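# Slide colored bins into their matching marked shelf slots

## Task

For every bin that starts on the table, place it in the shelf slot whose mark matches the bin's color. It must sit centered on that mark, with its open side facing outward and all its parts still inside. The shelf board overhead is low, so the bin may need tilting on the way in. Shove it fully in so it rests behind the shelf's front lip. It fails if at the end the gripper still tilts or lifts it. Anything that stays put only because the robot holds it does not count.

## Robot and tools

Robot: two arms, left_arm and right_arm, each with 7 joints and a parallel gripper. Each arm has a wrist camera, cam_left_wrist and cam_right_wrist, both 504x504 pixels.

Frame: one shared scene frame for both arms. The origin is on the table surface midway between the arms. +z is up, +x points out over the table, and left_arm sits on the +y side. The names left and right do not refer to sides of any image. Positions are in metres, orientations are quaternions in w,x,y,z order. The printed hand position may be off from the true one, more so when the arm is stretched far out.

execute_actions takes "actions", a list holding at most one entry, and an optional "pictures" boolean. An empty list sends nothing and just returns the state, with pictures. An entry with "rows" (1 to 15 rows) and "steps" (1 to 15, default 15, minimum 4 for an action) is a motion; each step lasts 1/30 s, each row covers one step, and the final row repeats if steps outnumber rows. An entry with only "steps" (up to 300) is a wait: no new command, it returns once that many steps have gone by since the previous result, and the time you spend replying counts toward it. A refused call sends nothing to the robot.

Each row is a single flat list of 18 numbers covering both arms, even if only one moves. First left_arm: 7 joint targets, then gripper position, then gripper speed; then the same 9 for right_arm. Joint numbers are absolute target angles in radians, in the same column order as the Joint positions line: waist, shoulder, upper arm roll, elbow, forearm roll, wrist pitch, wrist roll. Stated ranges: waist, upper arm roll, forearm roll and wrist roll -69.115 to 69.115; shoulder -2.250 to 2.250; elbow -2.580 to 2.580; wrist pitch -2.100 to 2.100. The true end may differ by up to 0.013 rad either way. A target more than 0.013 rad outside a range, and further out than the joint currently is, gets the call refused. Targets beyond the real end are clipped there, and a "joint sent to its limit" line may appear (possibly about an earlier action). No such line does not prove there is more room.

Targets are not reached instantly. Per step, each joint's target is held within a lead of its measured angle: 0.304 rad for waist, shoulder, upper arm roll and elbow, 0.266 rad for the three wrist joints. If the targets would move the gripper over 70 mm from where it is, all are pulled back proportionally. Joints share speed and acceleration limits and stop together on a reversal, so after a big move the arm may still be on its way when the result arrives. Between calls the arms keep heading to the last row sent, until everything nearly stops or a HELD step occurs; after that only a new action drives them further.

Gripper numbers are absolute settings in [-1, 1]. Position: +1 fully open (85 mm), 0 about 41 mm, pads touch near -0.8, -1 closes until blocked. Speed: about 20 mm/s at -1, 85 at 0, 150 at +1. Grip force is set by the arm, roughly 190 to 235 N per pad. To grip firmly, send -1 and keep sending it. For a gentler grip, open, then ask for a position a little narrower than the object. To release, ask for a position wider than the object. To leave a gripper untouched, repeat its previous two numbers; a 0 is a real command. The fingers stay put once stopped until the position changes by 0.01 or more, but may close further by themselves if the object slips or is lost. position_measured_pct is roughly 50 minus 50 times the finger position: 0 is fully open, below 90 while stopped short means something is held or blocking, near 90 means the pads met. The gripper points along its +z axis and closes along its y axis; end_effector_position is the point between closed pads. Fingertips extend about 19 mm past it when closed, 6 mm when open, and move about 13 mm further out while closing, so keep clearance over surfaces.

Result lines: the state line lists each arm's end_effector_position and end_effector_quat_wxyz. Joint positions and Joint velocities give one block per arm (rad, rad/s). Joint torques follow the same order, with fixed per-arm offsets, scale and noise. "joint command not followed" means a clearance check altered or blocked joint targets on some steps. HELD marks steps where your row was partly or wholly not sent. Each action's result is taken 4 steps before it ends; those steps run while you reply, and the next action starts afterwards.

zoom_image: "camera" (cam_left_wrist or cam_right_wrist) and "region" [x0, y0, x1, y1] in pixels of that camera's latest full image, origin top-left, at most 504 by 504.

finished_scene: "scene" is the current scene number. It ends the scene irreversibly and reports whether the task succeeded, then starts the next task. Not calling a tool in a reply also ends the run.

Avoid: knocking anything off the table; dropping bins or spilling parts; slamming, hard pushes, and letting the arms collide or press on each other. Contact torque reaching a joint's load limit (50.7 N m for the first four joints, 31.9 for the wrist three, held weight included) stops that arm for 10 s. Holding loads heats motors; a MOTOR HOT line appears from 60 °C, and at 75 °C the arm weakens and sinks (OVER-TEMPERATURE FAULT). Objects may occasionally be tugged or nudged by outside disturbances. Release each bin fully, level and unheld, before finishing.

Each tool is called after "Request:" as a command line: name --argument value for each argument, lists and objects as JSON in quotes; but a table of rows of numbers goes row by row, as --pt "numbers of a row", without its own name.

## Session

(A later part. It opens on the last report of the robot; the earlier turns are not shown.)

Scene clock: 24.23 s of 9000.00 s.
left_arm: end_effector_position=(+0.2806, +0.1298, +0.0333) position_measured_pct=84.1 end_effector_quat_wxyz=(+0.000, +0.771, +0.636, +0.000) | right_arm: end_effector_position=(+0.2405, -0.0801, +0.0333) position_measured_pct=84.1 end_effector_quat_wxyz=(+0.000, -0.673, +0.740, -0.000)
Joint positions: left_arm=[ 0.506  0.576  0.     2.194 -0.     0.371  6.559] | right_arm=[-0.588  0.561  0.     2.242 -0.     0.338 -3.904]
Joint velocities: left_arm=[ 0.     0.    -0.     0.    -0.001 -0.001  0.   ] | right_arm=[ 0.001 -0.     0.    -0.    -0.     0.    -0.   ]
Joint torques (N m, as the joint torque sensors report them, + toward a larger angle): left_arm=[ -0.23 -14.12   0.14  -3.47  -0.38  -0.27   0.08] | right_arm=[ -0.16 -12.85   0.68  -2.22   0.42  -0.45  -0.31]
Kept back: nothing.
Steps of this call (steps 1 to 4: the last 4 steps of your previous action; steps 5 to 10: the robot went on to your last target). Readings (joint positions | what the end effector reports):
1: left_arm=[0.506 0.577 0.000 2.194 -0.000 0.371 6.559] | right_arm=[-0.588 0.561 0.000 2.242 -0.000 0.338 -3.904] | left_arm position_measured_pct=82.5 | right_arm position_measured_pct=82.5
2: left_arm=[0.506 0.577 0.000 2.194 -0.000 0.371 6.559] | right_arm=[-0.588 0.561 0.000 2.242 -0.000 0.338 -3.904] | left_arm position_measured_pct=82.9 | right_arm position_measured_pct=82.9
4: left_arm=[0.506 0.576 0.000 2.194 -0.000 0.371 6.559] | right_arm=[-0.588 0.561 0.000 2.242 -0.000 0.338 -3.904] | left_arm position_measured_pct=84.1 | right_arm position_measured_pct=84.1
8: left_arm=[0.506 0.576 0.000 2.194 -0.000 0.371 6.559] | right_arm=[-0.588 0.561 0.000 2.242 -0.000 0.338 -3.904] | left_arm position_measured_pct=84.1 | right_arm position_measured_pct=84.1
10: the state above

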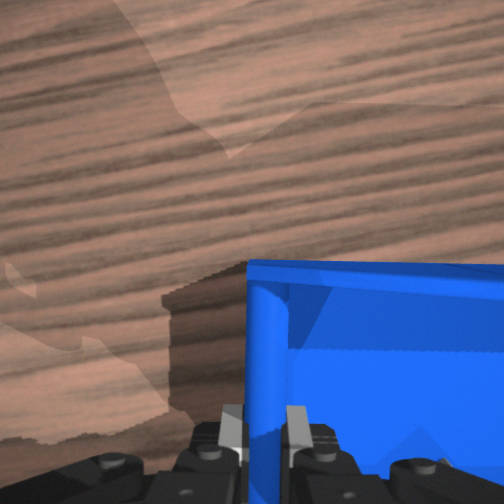

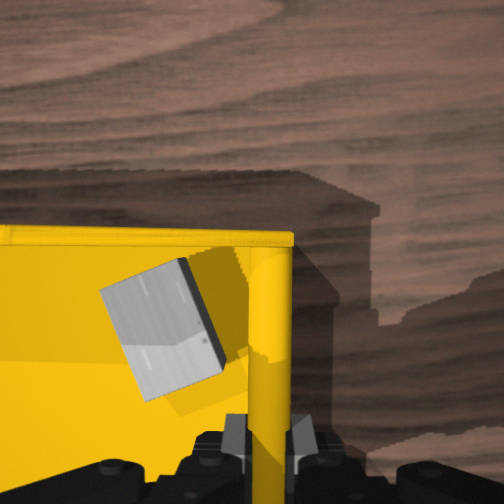

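Request:
execute_actions --actions '[{"rows":[[0.5059,0.55,0,2.187,0,0.4046,6.559,-1,-0.5,-0.5885,0.535,0,2.2355,0,0.371,-3.904,-1,-0.5],[0.5059,0.55,0,2.187,0,0.4046,6.559,-1,-0.5,-0.5885,0.535,0,2.2355,0,0.371,-3.904,-1,-0.5],[0.5059,0.55,0,2.187,0,0.4046,6.559,-1,-0.5,-0.5885,0.535,0,2.2355,0,0.371,-3.904,-1,-0.5],[0.5059,0.55,0,2.187,0,0.4046,6.559,-1,-0.5,-0.5885,0.535,0,2.2355,0,0.371,-3.904,-1,-0.5],[0.5059,0.4806,0,2.166,0,0.495,6.6,-1,-0.5,-0.5885,0.460,0,2.2135,0,0.468,-3.88,-1,-0.5],[0.5059,0.4806,0,2.166,0,0.495,6.6,-1,-0.5,-0.5885,0.460,0,2.2135,0,0.468,-3.88,-1,-0.5],[0.5059,0.4806,0,2.166,0,0.495,6.6,-1,-0.5,-0.5885,0.460,0,2.2135,0,0.468,-3.88,-1,-0.5],[0.5059,0.4806,0,2.166,0,0.495,6.6,-1,-0.5,-0.5885,0.460,0,2.2135,0,0.468,-3.88,-1,-0.5],[0.503,0.4074,0,2.1366,0,0.5976,6.67,-1,-0.5,-0.5885,0.3831,0,2.183,0,0.5755,-3.81,-1,-0.5],[0.503,0.4074,0,2.1366,0,0.5976,6.67,-1,-0.5,-0.5885,0.3831,0,2.183,0,0.5755,-3.81,-1,-0.5],[0.503,0.4074,0,2.1366,0,0.5976,6.67,-1,-0.5,-0.5885,0.3831,0,2.183,0,0.5755,-3.81,-1,-0.5],[0.503,0.4074,0,2.1366,0,0.5976,6.67,-1,-0.5,-0.5885,0.3831,0,2.183,0,0.5755,-3.81,-1,-0.5],[0.4993,0.3176,0,2.0888,0,0.7352,6.743,-1,-0.5,-0.5885,0.3831,0,2.183,0,0.5755,-3.81,-1,-0.5]],"steps":15}]'

Request:
execute_actions --actions '[{"steps":14}]' --pictures true

Scene clock: 25.40 s of 9000.00 s.
left_arm: end_effector_position=(+0.2810, +0.1299, +0.0793) position_measured_pct=84.1 end_effector_quat_wxyz=(+0.000, +0.751, +0.660, +0.000) | right_arm: end_effector_position=(+0.2409, -0.0796, +0.0787) position_measured_pct=84.1 end_effector_quat_wxyz=(+0.001, -0.687, +0.726, -0.000)
Joint positions: left_arm=[0.505 0.457 0.    2.158 0.    0.526 6.62 ] | right_arm=[-0.588  0.437 -0.     2.206 -0.     0.497 -3.865]
Joint velocities: left_arm=[-0.016 -0.56   0.004 -0.241  0.001  0.832  0.566] | right_arm=[ 0.001 -0.595  0.002 -0.249  0.001  0.873  0.487]
Joint torques (N m, as the joint torque sensors report them, + toward a larger angle): left_arm=[ -0.7  -14.13   0.21  -5.8   -0.45  -0.6    0.05] | right_arm=[  0.   -11.99   0.37  -4.23   0.57  -0.26  -0.35]
Steps of this call (steps 1 to 15: the robot went on to your last target; steps 16 to 24: nothing new was sent; steps 25 to 35: the first 11 steps of this action). Readings (joint positions | what the end effector reports):
25: left_arm=[0.506 0.575 0.000 2.194 -0.000 0.372 6.559] | right_arm=[-0.588 0.560 0.000 2.242 -0.000 0.339 -3.904] | left_arm position_measured_pct=84.1 | right_arm position_measured_pct=84.1
26: left_arm=[0.506 0.569 0.000 2.193 -0.000 0.378 6.559] | right_arm=[-0.588 0.553 0.000 2.241 -0.000 0.345 -3.904] | left_arm position_measured_pct=84.1 | right_arm position_measured_pct=84.1
28: left_arm=[0.506 0.555 0.000 2.189 0.000 0.398 6.559] | right_arm=[-0.588 0.539 -0.000 2.237 -0.000 0.364 -3.904] | left_arm position_measured_pct=84.1 | right_arm position_measured_pct=84.1
32: left_arm=[0.506 0.511 0.000 2.177 0.000 0.452 6.577] | right_arm=[-0.588 0.495 -0.000 2.225 -0.000 0.419 -3.894] | left_arm position_measured_pct=84.1 | right_arm position_measured_pct=84.1
35: the state above

Scene clock: 25.87 s of 9000.00 s.
left_arm: end_effector_position=(+0.2796, +0.1329, +0.1388) position_measured_pct=84.1 end_effector_quat_wxyz=(-0.002, +0.707, +0.707, -0.001) | right_arm: end_effector_position=(+0.2399, -0.0804, +0.0995) position_measured_pct=84.1 end_effector_quat_wxyz=(+0.001, +0.707, -0.707, -0.000)
Joint positions: left_arm=[0.499 0.321 0.    2.09  0.    0.736 6.743] | right_arm=[-0.588  0.385 -0.     2.184 -0.     0.576 -3.81 ]
Joint velocities: left_arm=[-0.    -0.017  0.    -0.002  0.    -0.001  0.   ] | right_arm=[ 0.    -0.004  0.     0.    -0.     0.    -0.   ]
Joint torques (N m, as the joint torque sensors report them, + toward a larger angle): left_arm=[ -0.05 -14.48   0.04  -8.05  -0.52  -0.43   0.06] | right_arm=[ -0.02 -12.77   0.59  -5.07   0.5   -0.25  -0.32]
Kept back: nothing.
Steps of this call (steps 1 to 4: the last 4 steps of your previous action; steps 5 to 14: the robot went on to your last target). Readings (joint positions | what the end effector reports):
1: left_arm=[0.505 0.440 0.000 2.150 0.000 0.552 6.638] | right_arm=[-0.588 0.419 -0.000 2.198 -0.000 0.524 -3.847] | left_arm position_measured_pct=84.1 | right_arm position_measured_pct=84.1
2: left_arm=[0.504 0.425 0.000 2.144 0.000 0.574 6.653] | right_arm=[-0.588 0.405 -0.000 2.191 -0.000 0.546 -3.831] | left_arm position_measured_pct=84.1 | right_arm position_measured_pct=84.1
4: left_arm=[0.502 0.383 0.000 2.126 0.000 0.634 6.690] | right_arm=[-0.588 0.391 -0.000 2.185 -0.000 0.571 -3.813] | left_arm position_measured_pct=84.1 | right_arm position_measured_pct=84.1
8: left_arm=[0.500 0.328 -0.000 2.092 0.000 0.728 6.739] | right_arm=[-0.588 0.387 -0.000 2.184 -0.000 0.576 -3.810] | left_arm position_measured_pct=84.1 | right_arm position_measured_pct=84.1
14: the state above

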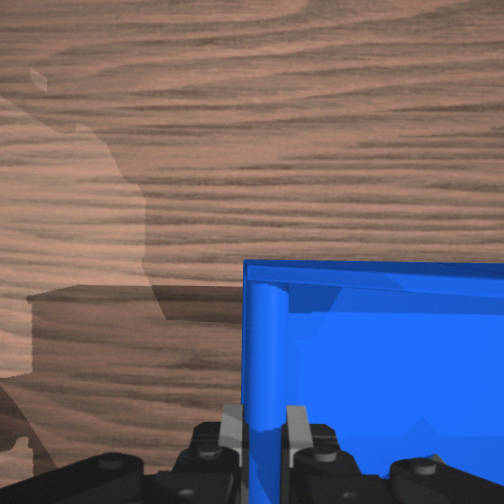

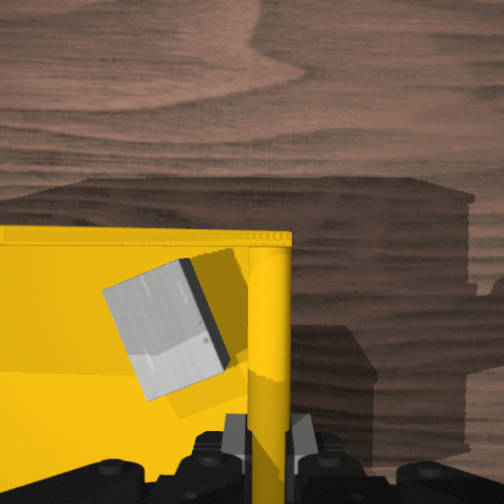

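Request:
execute_actions --actions '[{"rows":[[0.4012,0.4556,0,1.8103,0,0.8757,6.6448,-1,-0.5,-0.5885,0.3831,0,2.183,0,0.5755,-3.81,-1,-0.5]],"steps":12}]'

Request:
execute_actions --actions '[{"rows":[[0.336,0.6394,0,1.5067,0,0.9955,6.5796,-1,-0.5,-0.5885,0.3831,0,2.183,0,0.5755,-3.81,-1,-0.5]],"steps":15}]'

Request:
execute_actions --actions '[{"steps":12}]' --pictures true

Scene clock: 26.33 s of 9000.00 s.
left_arm: end_effector_position=(+0.3309, +0.1312, +0.1428) position_measured_pct=84.1 end_effector_quat_wxyz=(-0.004, +0.708, +0.706, -0.002) | right_arm: end_effector_position=(+0.2400, -0.0804, +0.0996) position_measured_pct=84.1 end_effector_quat_wxyz=(+0.001, +0.707, -0.707, -0.000)
Joint positions: left_arm=[0.444 0.4   0.001 1.939 0.    0.813 6.686] | right_arm=[-0.588  0.384 -0.     2.184 -0.     0.576 -3.81 ]
Joint velocities: left_arm=[-0.335  0.459 -0.019 -1.034 -0.01   0.492 -0.338] | right_arm=[-0.     0.    -0.    -0.    -0.001  0.     0.   ]
Joint torques (N m, as the joint torque sensors report them, + toward a larger angle): left_arm=[  0.2  -18.65   0.08  -8.17  -0.63   0.02   0.08] | right_arm=[ -0.19 -13.11   0.34  -5.2    0.58  -0.25  -0.32]
Steps of this call (steps 1 to 6: the robot went on to your last target; steps 7 to 14: the first 8 steps of this action). Readings (joint positions | what the end effector reports):
7: left_arm=[0.499 0.320 0.000 2.089 0.000 0.736 6.742] | right_arm=[-0.588 0.384 -0.000 2.184 -0.000 0.576 -3.810] | left_arm position_measured_pct=84.1 | right_arm position_measured_pct=84.1
8: left_arm=[0.496 0.324 0.001 2.084 0.000 0.739 6.740] | right_arm=[-0.588 0.384 -0.000 2.184 -0.000 0.576 -3.810] | left_arm position_measured_pct=84.1 | right_arm position_measured_pct=84.1
10: left_arm=[0.486 0.340 0.001 2.057 0.001 0.754 6.728] | right_arm=[-0.588 0.384 -0.000 2.184 -0.000 0.576 -3.810] | left_arm position_measured_pct=84.1 | right_arm position_measured_pct=84.1
14: the state above

Scene clock: 26.83 s of 9000.00 s.
left_arm: end_effector_position=(+0.4606, +0.1320, +0.1418) position_measured_pct=84.1 end_effector_quat_wxyz=(-0.000, +0.707, +0.707, +0.000) | right_arm: end_effector_position=(+0.2400, -0.0804, +0.0996) position_measured_pct=84.1 end_effector_quat_wxyz=(+0.001, +0.707, -0.707, -0.000)
Joint positions: left_arm=[ 0.343  0.62  -0.001  1.538 -0.     0.984  6.585] | right_arm=[-0.588  0.384 -0.     2.184 -0.     0.576 -3.81 ]
Joint velocities: left_arm=[-0.1    0.291 -0.003 -0.526 -0.002  0.194 -0.105] | right_arm=[-0.001 -0.     0.     0.002  0.     0.     0.   ]
Joint torques (N m, as the joint torque sensors report them, + toward a larger angle): left_arm=[  0.51 -23.64   1.13  -7.93  -0.23   0.1    0.06] | right_arm=[ -0.17 -12.86   0.44  -4.99   0.34  -0.32  -0.41]
Steps of this call (steps 1 to 4: the last 4 steps of your previous action; steps 5 to 15: the first 11 steps of this action). Readings (joint positions | what the end effector reports):
5: left_arm=[0.406 0.450 -0.001 1.821 -0.000 0.870 6.648] | right_arm=[-0.589 0.384 -0.000 2.184 -0.000 0.576 -3.810] | left_arm position_measured_pct=84.1 | right_arm position_measured_pct=84.1
6: left_arm=[0.401 0.460 -0.000 1.804 0.000 0.879 6.643] | right_arm=[-0.588 0.384 -0.000 2.184 -0.000 0.576 -3.810] | left_arm position_measured_pct=84.1 | right_arm position_measured_pct=84.1
8: left_arm=[0.386 0.491 0.001 1.756 0.000 0.902 6.630] | right_arm=[-0.588 0.384 -0.000 2.184 -0.000 0.576 -3.810] | left_arm position_measured_pct=84.1 | right_arm position_measured_pct=84.1
12: left_arm=[0.357 0.577 -0.000 1.614 0.000 0.956 6.601] | right_arm=[-0.589 0.384 -0.000 2.184 -0.000 0.576 -3.810] | left_arm position_measured_pct=84.1 | right_arm position_measured_pct=84.1
15: the state above

Scene clock: 27.23 s of 9000.00 s.
left_arm: end_effector_position=(+0.4692, +0.1326, +0.1391) position_measured_pct=84.1 end_effector_quat_wxyz=(-0.001, +0.707, +0.707, -0.001) | right_arm: end_effector_position=(+0.2400, -0.0804, +0.0996) position_measured_pct=84.1 end_effector_quat_wxyz=(+0.001, +0.707, -0.707, -0.000)
Joint positions: left_arm=[0.336 0.641 0.    1.508 0.    0.996 6.58 ] | right_arm=[-0.589  0.384 -0.     2.184 -0.     0.576 -3.81 ]
Joint velocities: left_arm=[-0.001  0.006  0.    -0.001  0.001  0.     0.001] | right_arm=[ 0.001  0.    -0.    -0.001 -0.    -0.    -0.   ]
Joint torques (N m, as the joint torque sensors report them, + toward a larger angle): left_arm=[ -0.21 -22.78   0.14  -9.25  -0.57  -0.58   0.  ] | right_arm=[ -0.12 -12.94   0.58  -5.28   0.59  -0.2   -0.48]
Kept back: nothing.
Steps of this call (steps 1 to 4: the last 4 steps of your previous action; steps 5 to 12: the robot went on to your last target). Readings (joint positions | what the end effector reports):
1: left_arm=[0.340 0.628 -0.001 1.523 -0.000 0.989 6.582] | right_arm=[-0.588 0.384 -0.000 2.184 -0.000 0.576 -3.810] | left_arm position_measured_pct=84.1 | right_arm position_measured_pct=84.1
2: left_arm=[0.338 0.633 -0.001 1.514 -0.000 0.993 6.581] | right_arm=[-0.589 0.384 -0.000 2.184 -0.000 0.576 -3.810] | left_arm position_measured_pct=84.1 | right_arm position_measured_pct=84.1
4: left_arm=[0.337 0.636 -0.001 1.509 -0.000 0.995 6.580] | right_arm=[-0.588 0.384 -0.000 2.184 -0.000 0.576 -3.810] | left_arm position_measured_pct=84.1 | right_arm position_measured_pct=84.1
8: left_arm=[0.336 0.640 0.000 1.508 0.000 0.996 6.580] | right_arm=[-0.589 0.384 -0.000 2.184 -0.000 0.576 -3.810] | left_arm position_measured_pct=84.1 | right_arm position_measured_pct=84.1
12: the state above

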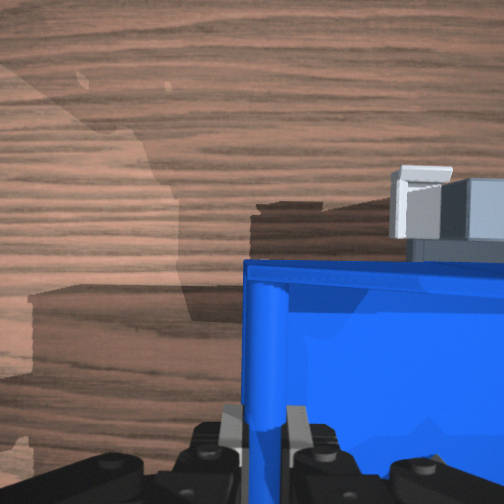

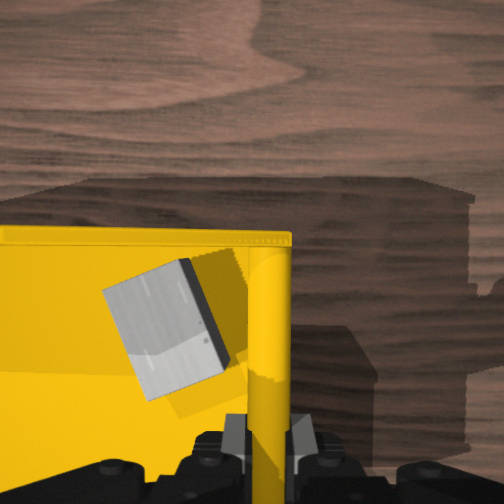

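Request:
execute_actions --actions '[{"rows":[[0.3314,0.7509,0,1.5349,0,0.8558,6.575,-1,-0.5,-0.5885,0.3831,0,2.183,0,0.5755,-3.81,-1,-0.5]],"steps":15}]'

Request:
execute_actions --actions '[{"steps":10}]' --pictures true

Scene clock: 27.80 s of 9000.00 s.
left_arm: end_effector_position=(+0.4792, +0.1322, +0.0752) position_measured_pct=84.1 end_effector_quat_wxyz=(-0.001, +0.707, +0.707, -0.000) | right_arm: end_effector_position=(+0.2400, -0.0804, +0.0996) position_measured_pct=84.1 end_effector_quat_wxyz=(+0.001, +0.707, -0.707, -0.000)
Joint positions: left_arm=[ 0.331  0.75  -0.     1.537  0.     0.857  6.575] | right_arm=[-0.589  0.384 -0.     2.184 -0.     0.576 -3.81 ]
Joint velocities: left_arm=[-0.001  0.018  0.003 -0.013 -0.001 -0.017 -0.001] | right_arm=[ 0.001  0.    -0.     0.     0.001  0.     0.   ]
Joint torques (N m, as the joint torque sensors report them, + toward a larger angle): left_arm=[ -0.05 -23.76   0.1   -8.68  -0.55  -0.48   0.02] | right_arm=[ -0.28 -12.89   0.72  -5.23   0.57  -0.26  -0.42]
Steps of this call (steps 1 to 6: the robot went on to your last target; steps 7 to 17: the first 11 steps of this action). Readings (joint positions | what the end effector reports):
7: left_arm=[0.336 0.643 0.000 1.508 0.000 0.995 6.580] | right_arm=[-0.589 0.384 -0.000 2.184 -0.000 0.576 -3.810] | left_arm position_measured_pct=84.1 | right_arm position_measured_pct=84.1
8: left_arm=[0.336 0.649 0.000 1.509 0.000 0.989 6.579] | right_arm=[-0.588 0.384 -0.000 2.184 -0.000 0.576 -3.810] | left_arm position_measured_pct=84.1 | right_arm position_measured_pct=84.1
10: left_arm=[0.335 0.677 0.000 1.514 0.000 0.955 6.578] | right_arm=[-0.588 0.384 -0.000 2.184 -0.000 0.576 -3.810] | left_arm position_measured_pct=84.1 | right_arm position_measured_pct=84.1
14: left_arm=[0.332 0.744 -0.000 1.535 0.000 0.867 6.575] | right_arm=[-0.588 0.384 -0.000 2.184 -0.000 0.576 -3.810] | left_arm position_measured_pct=84.1 | right_arm position_measured_pct=84.1
17: the state above

Scene clock: 28.13 s of 9000.00 s.
left_arm: end_effector_position=(+0.4791, +0.1322, +0.0738) position_measured_pct=84.1 end_effector_quat_wxyz=(-0.001, +0.707, +0.707, -0.001) | right_arm: end_effector_position=(+0.2400, -0.0804, +0.0996) position_measured_pct=84.1 end_effector_quat_wxyz=(+0.001, +0.707, -0.707, -0.000)
Joint positions: left_arm=[0.331 0.753 0.    1.536 0.    0.856 6.575] | right_arm=[-0.588  0.384 -0.     2.184 -0.     0.576 -3.81 ]
Joint velocities: left_arm=[ 0.     0.002  0.     0.001  0.001 -0.    -0.   ] | right_arm=[-0.001  0.    -0.     0.    -0.    -0.    -0.   ]
Joint torques (N m, as the joint torque sensors report them, + toward a larger angle): left_arm=[ -0.13 -23.7    0.21  -8.43  -0.36  -0.48   0.03] | right_arm=[  0.3  -13.32   0.5   -5.24   0.51  -0.35  -0.41]
Kept back: nothing.
Steps of this call (steps 1 to 4: the last 4 steps of your previous action; steps 5 to 10: the robot went on to your last target). Readings (joint positions | what the end effector reports):
1: left_arm=[0.331 0.750 -0.000 1.536 0.000 0.856 6.575] | right_arm=[-0.588 0.384 -0.000 2.184 -0.000 0.576 -3.810] | left_arm position_measured_pct=84.1 | right_arm position_measured_pct=84.1
2: left_arm=[0.331 0.751 0.000 1.536 0.000 0.856 6.575] | right_arm=[-0.589 0.384 -0.000 2.184 -0.000 0.576 -3.810] | left_arm position_measured_pct=84.1 | right_arm position_measured_pct=84.1
4: left_arm=[0.331 0.752 0.000 1.536 0.000 0.856 6.575] | right_arm=[-0.588 0.384 -0.000 2.184 -0.000 0.576 -3.810] | left_arm position_measured_pct=84.1 | right_arm position_measured_pct=84.1
8: left_arm=[0.331 0.753 0.000 1.536 0.000 0.856 6.575] | right_arm=[-0.588 0.384 -0.000 2.184 -0.000 0.576 -3.810] | left_arm position_measured_pct=84.1 | right_arm position_measured_pct=84.1
10: the state above

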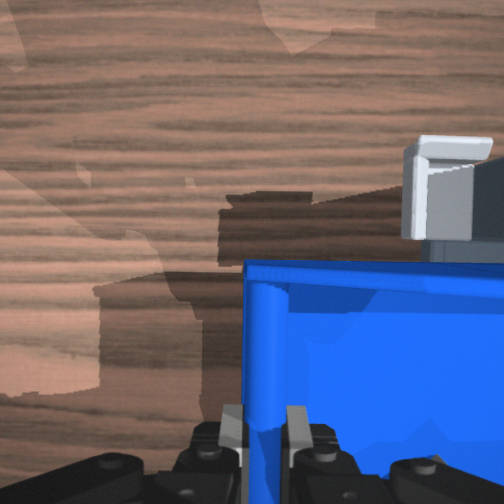

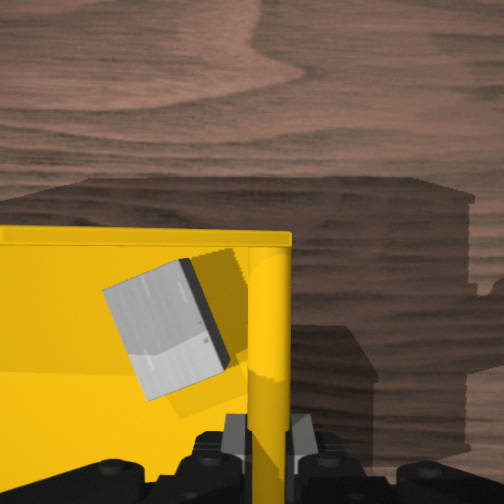

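Request:
execute_actions --actions '[{"rows":[[0.3214,0.7997,0,1.4614,0.0174,0.9285,6.5545,-1,-0.5,-0.5885,0.3831,0,2.183,0,0.5755,-3.81,-1,-0.5]],"steps":15}]'

Request:
execute_actions --actions '[{"steps":8}]' --pictures true

Scene clock: 28.80 s of 9000.00 s.
left_arm: end_effector_position=(+0.4843, +0.1314, +0.0665) position_measured_pct=84.1 end_effector_quat_wxyz=(-0.018, +0.707, +0.707, -0.018) | right_arm: end_effector_position=(+0.2400, -0.0804, +0.0996) position_measured_pct=84.1 end_effector_quat_wxyz=(+0.001, +0.707, -0.707, -0.000)
Joint positions: left_arm=[0.322 0.8   0.    1.463 0.018 0.929 6.554] | right_arm=[-0.588  0.384 -0.     2.184 -0.     0.576 -3.81 ]
Joint velocities: left_arm=[-0.002  0.012  0.002 -0.009 -0.001  0.003 -0.001] | right_arm=[-0.001 -0.    -0.     0.001  0.    -0.    -0.   ]
Joint torques (N m, as the joint torque sensors report them, + toward a larger angle): left_arm=[ -0.32 -24.36   0.22  -8.2   -0.58   0.04  -0.04] | right_arm=[  0.21 -12.97   0.58  -5.11   0.55  -0.23  -0.52]
Steps of this call (steps 1 to 9: the robot went on to your last target; steps 10 to 20: the first 11 steps of this action). Readings (joint positions | what the end effector reports):
10: left_arm=[0.331 0.754 0.000 1.535 0.000 0.857 6.575] | right_arm=[-0.589 0.384 -0.000 2.184 -0.000 0.576 -3.810] | left_arm position_measured_pct=84.1 | right_arm position_measured_pct=84.1
11: left_arm=[0.330 0.758 0.000 1.529 0.002 0.862 6.573] | right_arm=[-0.589 0.384 -0.000 2.184 -0.000 0.576 -3.810] | left_arm position_measured_pct=84.1 | right_arm position_measured_pct=84.1
13: left_arm=[0.326 0.778 0.000 1.502 0.008 0.889 6.566] | right_arm=[-0.589 0.384 -0.000 2.184 -0.000 0.576 -3.810] | left_arm position_measured_pct=84.1 | right_arm position_measured_pct=84.1
17: left_arm=[0.322 0.799 -0.000 1.465 0.017 0.927 6.555] | right_arm=[-0.589 0.384 -0.000 2.184 -0.000 0.576 -3.810] | left_arm position_measured_pct=84.1 | right_arm position_measured_pct=84.1
20: the state above

Scene clock: 29.07 s of 9000.00 s.
left_arm: end_effector_position=(+0.4842, +0.1316, +0.0658) position_measured_pct=84.1 end_effector_quat_wxyz=(-0.019, +0.707, +0.707, -0.018) | right_arm: end_effector_position=(+0.2400, -0.0804, +0.0996) position_measured_pct=84.1 end_effector_quat_wxyz=(+0.001, +0.707, -0.707, -0.000)
Joint positions: left_arm=[0.321 0.802 0.    1.462 0.017 0.929 6.554] | right_arm=[-0.589  0.384 -0.     2.184 -0.     0.576 -3.81 ]
Joint velocities: left_arm=[ 0.     0.001 -0.    -0.001  0.001 -0.    -0.   ] | right_arm=[-0.     0.    -0.    -0.001 -0.    -0.    -0.   ]
Joint torques (N m, as the joint torque sensors report them, + toward a larger angle): left_arm=[ -0.05 -24.63   0.15  -8.34  -0.61  -0.22  -0.08] | right_arm=[  0.2  -13.04   0.64  -5.13   0.6   -0.38  -0.45]
Kept back: nothing.
Steps of this call (steps 1 to 4: the last 4 steps of your previous action; steps 5 to 8: the robot went on to your last target). Readings (joint positions | what the end effector reports):
1: left_arm=[0.322 0.800 0.000 1.463 0.018 0.929 6.554] | right_arm=[-0.589 0.384 -0.000 2.184 -0.000 0.576 -3.810] | left_arm position_measured_pct=84.1 | right_arm position_measured_pct=84.1
2: left_arm=[0.322 0.801 0.000 1.462 0.018 0.929 6.554] | right_arm=[-0.588 0.384 -0.000 2.184 -0.000 0.576 -3.810] | left_arm position_measured_pct=84.1 | right_arm position_measured_pct=84.1
4: left_arm=[0.321 0.801 0.000 1.462 0.017 0.929 6.554] | right_arm=[-0.589 0.384 -0.000 2.184 -0.000 0.576 -3.810] | left_arm position_measured_pct=84.1 | right_arm position_measured_pct=84.1
8: the state above

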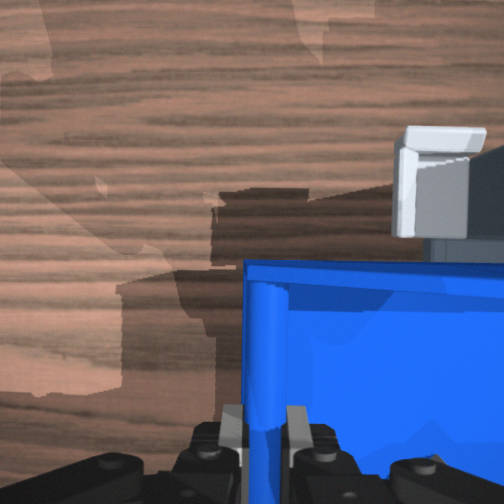

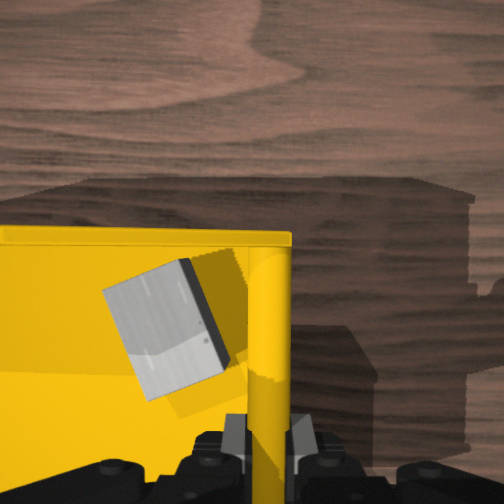

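No contact yet; lower 5 mm.

Request:
execute_actions --actions '[{"rows":[[0.3214,0.8072,0,1.4648,0.0174,0.9176,6.5545,-1,-0.5,-0.5885,0.3831,0,2.183,0,0.5755,-3.81,-1,-0.5]],"steps":15}]'

Scene clock: 29.50 s of 9000.00 s.
left_arm: end_effector_position=(+0.4842, +0.1317, +0.0609) position_measured_pct=84.1 end_effector_quat_wxyz=(-0.019, +0.707, +0.707, -0.018) | right_arm: end_effector_position=(+0.2400, -0.0804, +0.0996) position_measured_pct=84.1 end_effector_quat_wxyz=(+0.001, +0.707, -0.707, -0.000)
Joint positions: left_arm=[0.321 0.809 0.    1.466 0.017 0.918 6.554] | right_arm=[-0.589  0.384 -0.     2.184 -0.     0.576 -3.81 ]
Joint velocities: left_arm=[ 0.001  0.001  0.001  0.    -0.     0.     0.   ] | right_arm=[-0.001 -0.    -0.    -0.001  0.001  0.    -0.   ]
Joint torques (N m, as the joint torque sensors report them, + toward a larger angle): left_arm=[  0.16 -24.38   0.2   -8.42  -0.41  -0.32  -0.02] | right_arm=[  0.18 -12.96   0.48  -5.2    0.64  -0.19  -0.55]
Steps of this call (steps 1 to 2: the robot went on to your last target; steps 3 to 13: the first 11 steps of this action). Readings (joint positions | what the end effector reports):
3: left_arm=[0.321 0.803 0.000 1.463 0.017 0.928 6.555] | right_arm=[-0.589 0.384 -0.000 2.184 -0.000 0.576 -3.810] | left_arm position_measured_pct=84.1 | right_arm position_measured_pct=84.1
4: left_arm=[0.321 0.805 0.000 1.463 0.017 0.924 6.554] | right_arm=[-0.588 0.384 -0.000 2.184 -0.000 0.576 -3.810] | left_arm position_measured_pct=84.1 | right_arm position_measured_pct=84.1
6: left_arm=[0.321 0.808 0.000 1.465 0.018 0.919 6.554] | right_arm=[-0.589 0.384 -0.000 2.184 -0.000 0.576 -3.810] | left_arm position_measured_pct=84.1 | right_arm position_measured_pct=84.1
10: left_arm=[0.321 0.809 0.000 1.466 0.017 0.918 6.554] | right_arm=[-0.589 0.384 -0.000 2.184 -0.000 0.576 -3.810] | left_arm position_measured_pct=84.1 | right_arm position_measured_pct=84.1
13: the state above

Request:
execute_actions --actions '[{"rows":[[0.3214,0.8132,0,1.4674,0.0174,0.909,6.5545,-1,-0.5,-0.5885,0.3831,0,2.183,0,0.5755,-3.81,-1,-0.5]],"steps":13}]' --pictures true

Scene clock: 29.93 s of 9000.00 s.
left_arm: end_effector_position=(+0.4843, +0.1317, +0.0572) position_measured_pct=84.1 end_effector_quat_wxyz=(-0.019, +0.707, +0.707, -0.018) | right_arm: end_effector_position=(+0.2400, -0.0804, +0.0996) position_measured_pct=84.1 end_effector_quat_wxyz=(+0.001, +0.707, -0.707, -0.000)
Joint positions: left_arm=[0.321 0.815 0.    1.468 0.017 0.909 6.555] | right_arm=[-0.589  0.384 -0.     2.184 -0.     0.576 -3.81 ]
Joint velocities: left_arm=[ 0.001  0.    -0.     0.    -0.    -0.001  0.001] | right_arm=[-0.    -0.    -0.001 -0.     0.001 -0.     0.   ]
Joint torques (N m, as the joint torque sensors report them, + toward a larger angle): left_arm=[ -0.13 -24.22   0.25  -8.32  -0.61  -0.33  -0.01] | right_arm=[ -0.03 -13.4    0.63  -5.     0.51  -0.26  -0.43]
Steps of this call (steps 1 to 4: the last 4 steps of your previous action; steps 5 to 13: the first 9 steps of this action). Readings (joint positions | what the end effector reports):
5: left_arm=[0.321 0.810 0.000 1.466 0.017 0.917 6.555] | right_arm=[-0.589 0.384 -0.000 2.184 -0.000 0.576 -3.810] | left_arm position_measured_pct=84.1 | right_arm position_measured_pct=84.1
6: left_arm=[0.321 0.812 0.000 1.467 0.017 0.914 6.554] | right_arm=[-0.589 0.384 -0.000 2.184 -0.000 0.576 -3.810] | left_arm position_measured_pct=84.1 | right_arm position_measured_pct=84.1
8: left_arm=[0.321 0.815 0.000 1.468 0.018 0.910 6.554] | right_arm=[-0.589 0.384 -0.000 2.184 -0.000 0.576 -3.810] | left_arm position_measured_pct=84.1 | right_arm position_measured_pct=84.1
12: left_arm=[0.321 0.815 0.000 1.468 0.017 0.909 6.555] | right_arm=[-0.589 0.384 -0.000 2.184 -0.000 0.576 -3.810] | left_arm position_measured_pct=84.1 | right_arm position_measured_pct=84.1
13: the state above

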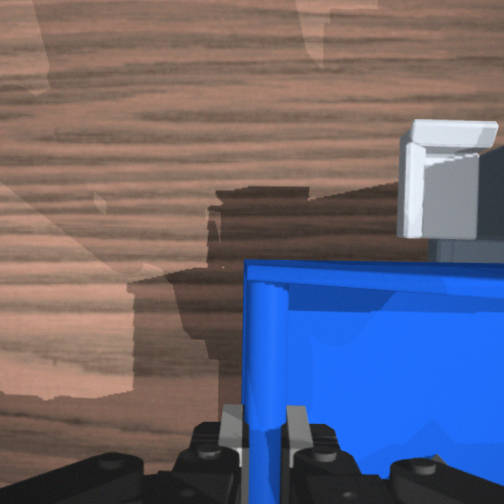

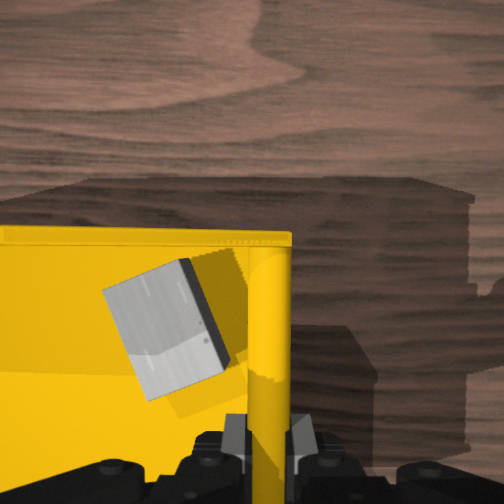

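Maybe beginning to touch. 3 mm more.

Request:
execute_actions --actions '[{"rows":[[0.3214,0.8178,0,1.4693,0.0174,0.9025,6.5545,-1,-0.5,-0.5885,0.3831,0,2.183,0,0.5755,-3.81,-1,-0.5]],"steps":13}]'

Scene clock: 30.37 s of 9000.00 s.
left_arm: end_effector_position=(+0.4844, +0.1316, +0.0545) position_measured_pct=84.1 end_effector_quat_wxyz=(-0.019, +0.707, +0.707, -0.018) | right_arm: end_effector_position=(+0.2400, -0.0804, +0.0996) position_measured_pct=84.1 end_effector_quat_wxyz=(+0.001, +0.707, -0.707, -0.000)
Joint positions: left_arm=[0.321 0.819 0.    1.47  0.017 0.903 6.555] | right_arm=[-0.588  0.384 -0.     2.184 -0.     0.576 -3.81 ]
Joint velocities: left_arm=[ 0.  0. -0.  0. -0. -0. -0.] | right_arm=[ 0.     0.     0.    -0.001  0.001  0.     0.   ]
Joint torques (N m, as the joint torque sensors report them, + toward a larger angle): left_arm=[ -0.27 -23.86   0.09  -8.02  -0.45  -0.31  -0.09] | right_arm=[  0.11 -13.03   0.59  -5.12   0.42  -0.22  -0.49]
Steps of this call (steps 1 to 4: the last 4 steps of your previous action; steps 5 to 13: the first 9 steps of this action). Readings (joint positions | what the end effector reports):
5: left_arm=[0.321 0.816 0.000 1.468 0.017 0.909 6.555] | right_arm=[-0.589 0.384 -0.000 2.184 -0.000 0.576 -3.810] | left_arm position_measured_pct=84.1 | right_arm position_measured_pct=84.1
6: left_arm=[0.321 0.817 0.000 1.469 0.018 0.906 6.555] | right_arm=[-0.589 0.384 -0.000 2.184 -0.000 0.576 -3.810] | left_arm position_measured_pct=84.1 | right_arm position_measured_pct=84.1
8: left_arm=[0.321 0.819 0.000 1.470 0.018 0.904 6.554] | right_arm=[-0.589 0.384 -0.000 2.184 -0.000 0.576 -3.810] | left_arm position_measured_pct=84.1 | right_arm position_measured_pct=84.1
12: left_arm=[0.321 0.819 0.000 1.470 0.017 0.903 6.555] | right_arm=[-0.589 0.384 -0.000 2.184 -0.000 0.576 -3.810] | left_arm position_measured_pct=84.1 | right_arm position_measured_pct=84.1
13: the state above

Request:
execute_actions --actions '[{"rows":[[0.3199,0.8232,0,1.4567,0.0173,0.9097,6.5531,-1,-0.5,-0.5885,0.3831,0,2.183,0,0.5755,-3.81,-1,-0.5],[0.3184,0.8285,0,1.4441,0.0171,0.917,6.5518,-1,-0.5,-0.5885,0.3831,0,2.183,0,0.5755,-3.81,-1,-0.5],[0.3169,0.8339,0,1.4316,0.017,0.9242,6.5504,-1,-0.5,-0.5885,0.3831,0,2.183,0,0.5755,-3.81,-1,-0.5],[0.3154,0.8393,0,1.419,0.0168,0.9314,6.5491,-1,-0.5,-0.5885,0.3831,0,2.183,0,0.5755,-3.81,-1,-0.5],[0.3139,0.8447,0,1.4064,0.0167,0.9387,6.5477,-1,-0.5,-0.5885,0.3831,0,2.183,0,0.5755,-3.81,-1,-0.5],[0.3124,0.85,0,1.3938,0.0166,0.9459,6.5464,-1,-0.5,-0.5885,0.3831,0,2.183,0,0.5755,-3.81,-1,-0.5],[0.3109,0.8554,0,1.3812,0.0164,0.9531,6.545,-1,-0.5,-0.5885,0.3831,0,2.183,0,0.5755,-3.81,-1,-0.5],[0.3094,0.8608,0,1.3687,0.0163,0.9603,6.5437,-1,-0.5,-0.5885,0.3831,0,2.183,0,0.5755,-3.81,-1,-0.5],[0.3079,0.8661,0,1.3561,0.0161,0.9676,6.5423,-1,-0.5,-0.5885,0.3831,0,2.183,0,0.5755,-3.81,-1,-0.5],[0.3064,0.8715,0,1.3435,0.016,0.9748,6.541,-1,-0.5,-0.5885,0.3831,0,2.183,0,0.5755,-3.81,-1,-0.5]],"steps":15}]'

Request:
execute_actions --actions '[{"steps":8}]' --pictures true

Scene clock: 31.43 s of 9000.00 s.
left_arm: end_effector_position=(+0.5097, +0.1315, +0.0546) position_measured_pct=84.1 end_effector_quat_wxyz=(-0.019, +0.707, +0.707, -0.018) | right_arm: end_effector_position=(+0.2400, -0.0804, +0.0996) position_measured_pct=84.1 end_effector_quat_wxyz=(+0.001, +0.707, -0.707, -0.000)
Joint positions: left_arm=[0.309 0.864 0.    1.366 0.016 0.962 6.543] | right_arm=[-0.589  0.384 -0.     2.184 -0.     0.576 -3.81 ]
Joint velocities: left_arm=[-0.039  0.137 -0.002 -0.338 -0.006  0.189 -0.036] | right_arm=[ 0.002  0.     0.    -0.    -0.    -0.     0.   ]
Joint torques (N m, as the joint torque sensors report them, + toward a larger angle): left_arm=[ -0.36 -25.27   0.22  -8.4   -0.57  -0.38  -0.29] | right_arm=[  0.03 -13.04   0.74  -5.22   0.49  -0.18  -0.57]
Steps of this call (steps 1 to 4: the last 4 steps of your previous action; steps 5 to 15: the robot went on to your last target; steps 16 to 21: nothing new was sent; steps 22 to 32: the first 11 steps of this action). Readings (joint positions | what the end effector reports):
22: left_arm=[0.321 0.819 0.000 1.469 0.018 0.904 6.554] | right_arm=[-0.588 0.384 -0.000 2.184 -0.000 0.576 -3.810] | left_arm position_measured_pct=84.1 | right_arm position_measured_pct=84.1
23: left_arm=[0.321 0.822 0.000 1.464 0.018 0.907 6.554] | right_arm=[-0.588 0.384 -0.000 2.184 -0.000 0.576 -3.810] | left_arm position_measured_pct=84.1 | right_arm position_measured_pct=84.1
25: left_arm=[0.319 0.830 0.000 1.448 0.017 0.916 6.552] | right_arm=[-0.588 0.384 -0.000 2.184 -0.000 0.576 -3.810] | left_arm position_measured_pct=84.1 | right_arm position_measured_pct=84.1
29: left_arm=[0.313 0.849 0.000 1.403 0.017 0.942 6.547] | right_arm=[-0.588 0.384 -0.000 2.184 -0.000 0.576 -3.810] | left_arm position_measured_pct=84.1 | right_arm position_measured_pct=84.1
32: the state above

Scene clock: 31.70 s of 9000.00 s.
left_arm: end_effector_position=(+0.5151, +0.1315, +0.0553) position_measured_pct=84.1 end_effector_quat_wxyz=(-0.019, +0.707, +0.707, -0.018) | right_arm: end_effector_position=(+0.2400, -0.0804, +0.0996) position_measured_pct=84.1 end_effector_quat_wxyz=(+0.001, +0.707, -0.707, -0.000)
Joint positions: left_arm=[0.307 0.872 0.    1.344 0.016 0.975 6.541] | right_arm=[-0.588  0.384 -0.     2.184 -0.     0.576 -3.81 ]
Joint velocities: left_arm=[-0.001  0.005  0.    -0.002 -0.     0.001  0.   ] | right_arm=[ 0.     0.     0.    -0.001  0.     0.    -0.   ]
Joint torques (N m, as the joint torque sensors report them, + toward a larger angle): left_arm=[ -0.15 -25.47   0.23  -8.52  -0.54  -0.16  -0.05] | right_arm=[ -0.1  -12.9    0.63  -5.01   0.54  -0.32  -0.63]
Kept back: nothing.
Steps of this call (steps 1 to 4: the last 4 steps of your previous action; steps 5 to 8: the robot went on to your last target). Readings (joint positions | what the end effector reports):
1: left_arm=[0.308 0.868 -0.000 1.356 0.016 0.968 6.542] | right_arm=[-0.589 0.384 -0.000 2.184 -0.000 0.576 -3.810] | left_arm position_measured_pct=84.1 | right_arm position_measured_pct=84.1
2: left_arm=[0.307 0.870 -0.000 1.350 0.016 0.972 6.541] | right_arm=[-0.589 0.384 -0.000 2.184 -0.000 0.576 -3.810] | left_arm position_measured_pct=84.1 | right_arm position_measured_pct=84.1
4: left_arm=[0.307 0.871 -0.000 1.346 0.016 0.974 6.541] | right_arm=[-0.588 0.384 -0.000 2.184 -0.000 0.576 -3.810] | left_arm position_measured_pct=84.1 | right_arm position_measured_pct=84.1
8: the state above

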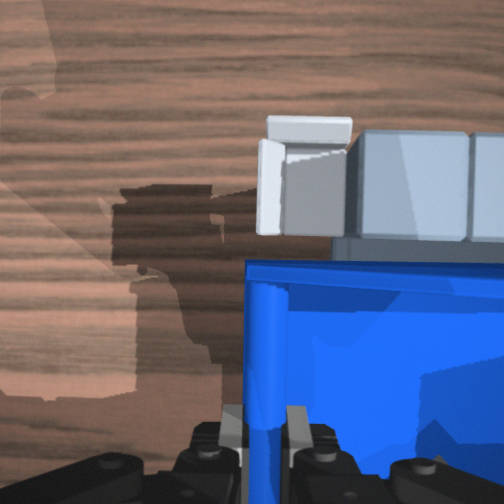

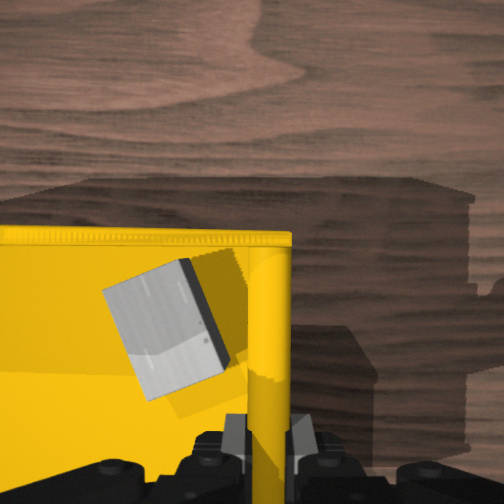

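Request:
execute_actions --actions '[{"rows":[[0.3037,0.8836,0,1.316,0.0157,0.9903,6.5387,-1,-0.5,-0.5885,0.3831,0,2.183,0,0.5755,-3.81,-1,-0.5],[0.3037,0.8836,0,1.316,0.0157,0.9903,6.5387,-1,-0.5,-0.5885,0.3831,0,2.183,0,0.5755,-3.81,-1,-0.5],[0.301,0.8957,0,1.2884,0.0154,1.0058,6.5364,-1,-0.5,-0.5885,0.3831,0,2.183,0,0.5755,-3.81,-1,-0.5],[0.301,0.8957,0,1.2884,0.0154,1.0058,6.5364,-1,-0.5,-0.5885,0.3831,0,2.183,0,0.5755,-3.81,-1,-0.5],[0.2983,0.9077,0,1.2609,0.015,1.0213,6.534,-1,-0.5,-0.5885,0.3831,0,2.183,0,0.5755,-3.81,-1,-0.5],[0.2983,0.9077,0,1.2609,0.015,1.0213,6.534,-1,-0.5,-0.5885,0.3831,0,2.183,0,0.5755,-3.81,-1,-0.5],[0.2956,0.9198,0,1.2333,0.0147,1.0368,6.5317,-1,-0.5,-0.5885,0.3831,0,2.183,0,0.5755,-3.81,-1,-0.5],[0.2956,0.9198,0,1.2333,0.0147,1.0368,6.5317,-1,-0.5,-0.5885,0.3831,0,2.183,0,0.5755,-3.81,-1,-0.5],[0.2929,0.9319,0,1.2058,0.0144,1.0523,6.5294,-1,-0.5,-0.5885,0.3831,0,2.183,0,0.5755,-3.81,-1,-0.5]],"steps":15}]'

Request:
execute_actions --actions '[{"steps":8}]' --pictures true

Scene clock: 32.40 s of 9000.00 s.
left_arm: end_effector_position=(+0.5418, +0.1314, +0.0548) position_measured_pct=84.1 end_effector_quat_wxyz=(-0.019, +0.707, +0.707, -0.018) | right_arm: end_effector_position=(+0.2400, -0.0804, +0.0996) position_measured_pct=84.1 end_effector_quat_wxyz=(+0.001, +0.707, -0.707, -0.000)
Joint positions: left_arm=[0.295 0.925 0.    1.226 0.015 1.042 6.531] | right_arm=[-0.589  0.384 -0.     2.184 -0.     0.576 -3.81 ]
Joint velocities: left_arm=[-0.031  0.133 -0.003 -0.333 -0.006  0.183 -0.029] | right_arm=[ 0.001  0.    -0.     0.001 -0.     0.    -0.   ]
Joint torques (N m, as the joint torque sensors report them, + toward a larger angle): left_arm=[  0.37 -27.09   0.24  -8.95  -0.42   0.25   0.34] | right_arm=[ -0.11 -13.16   0.92  -5.09   0.59  -0.02  -0.58]
Steps of this call (steps 1 to 10: the robot went on to your last target; steps 11 to 21: the first 11 steps of this action). Readings (joint positions | what the end effector reports):
11: left_arm=[0.306 0.873 0.000 1.343 0.016 0.976 6.541] | right_arm=[-0.589 0.384 -0.000 2.184 -0.000 0.576 -3.810] | left_arm position_measured_pct=84.1 | right_arm position_measured_pct=84.1
12: left_arm=[0.306 0.876 0.000 1.338 0.016 0.979 6.541] | right_arm=[-0.589 0.384 -0.000 2.184 -0.000 0.576 -3.810] | left_arm position_measured_pct=84.1 | right_arm position_measured_pct=84.1
14: left_arm=[0.304 0.887 0.000 1.317 0.016 0.991 6.539] | right_arm=[-0.588 0.384 -0.000 2.184 -0.000 0.576 -3.810] | left_arm position_measured_pct=84.1 | right_arm position_measured_pct=84.1
18: left_arm=[0.299 0.908 0.000 1.265 0.015 1.020 6.534] | right_arm=[-0.588 0.384 -0.000 2.184 -0.000 0.576 -3.810] | left_arm position_measured_pct=84.1 | right_arm position_measured_pct=84.1
21: the state above

Scene clock: 32.67 s of 9000.00 s.
left_arm: end_effector_position=(+0.5461, +0.1315, +0.0553) position_measured_pct=84.1 end_effector_quat_wxyz=(-0.019, +0.707, +0.707, -0.018) | right_arm: end_effector_position=(+0.2400, -0.0804, +0.0996) position_measured_pct=84.1 end_effector_quat_wxyz=(+0.001, +0.707, -0.707, -0.000)
Joint positions: left_arm=[0.293 0.933 0.    1.207 0.014 1.053 6.529] | right_arm=[-0.589  0.384 -0.     2.184 -0.     0.576 -3.81 ]
Joint velocities: left_arm=[-0.     0.005  0.    -0.002 -0.001  0.001 -0.   ] | right_arm=[ 0.001 -0.     0.    -0.     0.     0.    -0.   ]
Joint torques (N m, as the joint torque sensors report them, + toward a larger angle): left_arm=[ -0.26 -26.36   0.22  -9.03  -0.49  -0.42   0.06] | right_arm=[  0.02 -12.84   1.    -5.21   0.66  -0.37  -0.59]
Kept back: nothing.
Steps of this call (steps 1 to 4: the last 4 steps of your previous action; steps 5 to 8: the robot went on to your last target). Readings (joint positions | what the end effector reports):
1: left_arm=[0.294 0.929 -0.000 1.217 0.015 1.047 6.530] | right_arm=[-0.589 0.384 -0.000 2.184 -0.000 0.576 -3.810] | left_arm position_measured_pct=84.1 | right_arm position_measured_pct=84.1
2: left_arm=[0.293 0.930 -0.000 1.211 0.014 1.050 6.530] | right_arm=[-0.588 0.384 -0.000 2.184 -0.000 0.576 -3.810] | left_arm position_measured_pct=84.1 | right_arm position_measured_pct=84.1
4: left_arm=[0.293 0.931 -0.000 1.208 0.014 1.052 6.529] | right_arm=[-0.589 0.384 -0.000 2.184 -0.000 0.576 -3.810] | left_arm position_measured_pct=84.1 | right_arm position_measured_pct=84.1
8: the state above

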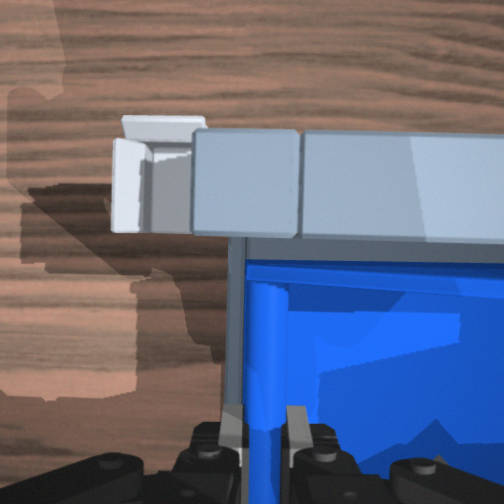

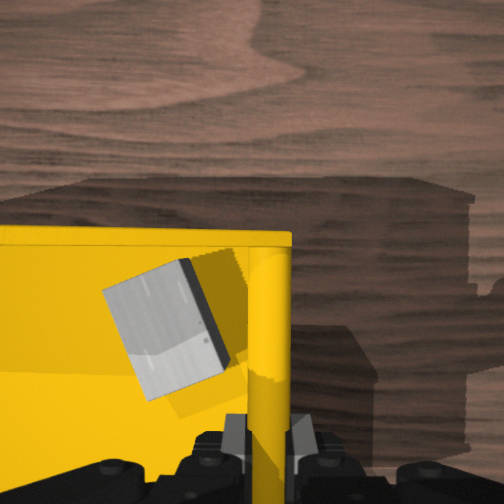

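Request:
execute_actions --actions '[{"rows":[[0.2912,0.9398,0,1.1875,0.0144,1.0626,6.52,-1,-0.5,-0.5885,0.3831,0,2.183,0,0.5755,-3.81,-1,-0.5]],"steps":14}]' --pictures true

Request:
zoom_image --camera "cam_left_wrist" --region '[190,200,504,420]'

Scene clock: 33.20 s of 9000.00 s.
left_arm: end_effector_position=(+0.5500, +0.1317, +0.0552) position_measured_pct=84.1 end_effector_quat_wxyz=(-0.019, +0.710, +0.704, -0.018) | right_arm: end_effector_position=(+0.2400, -0.0804, +0.0996) position_measured_pct=84.1 end_effector_quat_wxyz=(+0.001, +0.707, -0.707, -0.000)
Joint positions: left_arm=[ 0.291  0.941 -0.     1.188  0.014  1.063  6.52 ] | right_arm=[-0.589  0.384 -0.     2.184 -0.     0.576 -3.81 ]
Joint velocities: left_arm=[-0.001  0.001  0.    -0.001 -0.     0.002 -0.001] | right_arm=[ 0.001 -0.     0.     0.    -0.     0.     0.   ]
Joint torques (N m, as the joint torque sensors report them, + toward a larger angle): left_arm=[  0.08 -26.47   0.25  -8.85  -0.5   -0.29  -0.05] | right_arm=[ -0.08 -13.11   0.79  -5.09   0.51  -0.07  -0.47]
Steps of this call (steps 1 to 6: the robot went on to your last target; steps 7 to 16: the first 10 steps of this action). Readings (joint positions | what the end effector reports):
7: left_arm=[0.293 0.934 0.000 1.206 0.015 1.053 6.529] | right_arm=[-0.588 0.384 -0.000 2.184 -0.000 0.576 -3.810] | left_arm position_measured_pct=84.1 | right_arm position_measured_pct=84.1
8: left_arm=[0.292 0.936 0.000 1.201 0.015 1.056 6.527] | right_arm=[-0.589 0.384 -0.000 2.184 -0.000 0.576 -3.810] | left_arm position_measured_pct=84.1 | right_arm position_measured_pct=84.1
10: left_arm=[0.291 0.940 -0.000 1.191 0.014 1.061 6.521] | right_arm=[-0.589 0.384 -0.000 2.184 -0.000 0.576 -3.810] | left_arm position_measured_pct=84.1 | right_arm position_measured_pct=84.1
14: left_arm=[0.291 0.941 -0.000 1.189 0.014 1.063 6.520] | right_arm=[-0.588 0.384 -0.000 2.184 -0.000 0.576 -3.810] | left_arm position_measured_pct=84.1 | right_arm position_measured_pct=84.1
16: the state above

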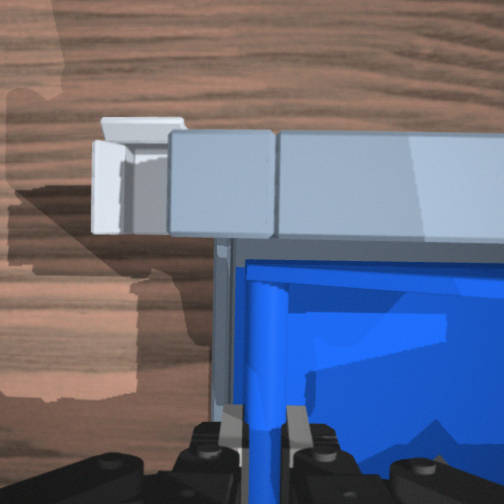

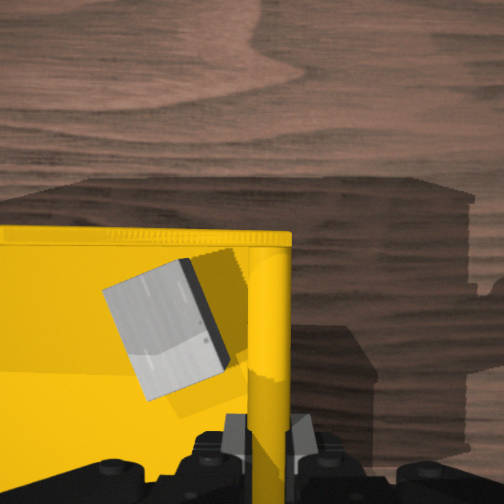

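Region (190, 200, 504, 420) of cam_left_wrist's 504x504 image, scaled by 1.605; it fills the top 353 rows of this view, and the rest is white.

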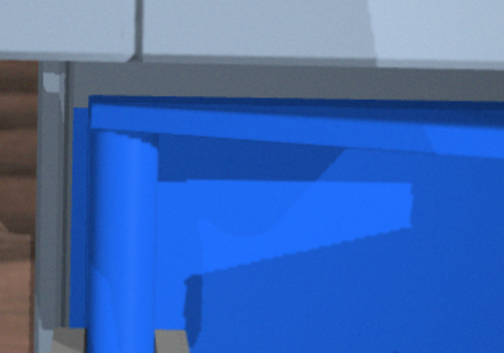

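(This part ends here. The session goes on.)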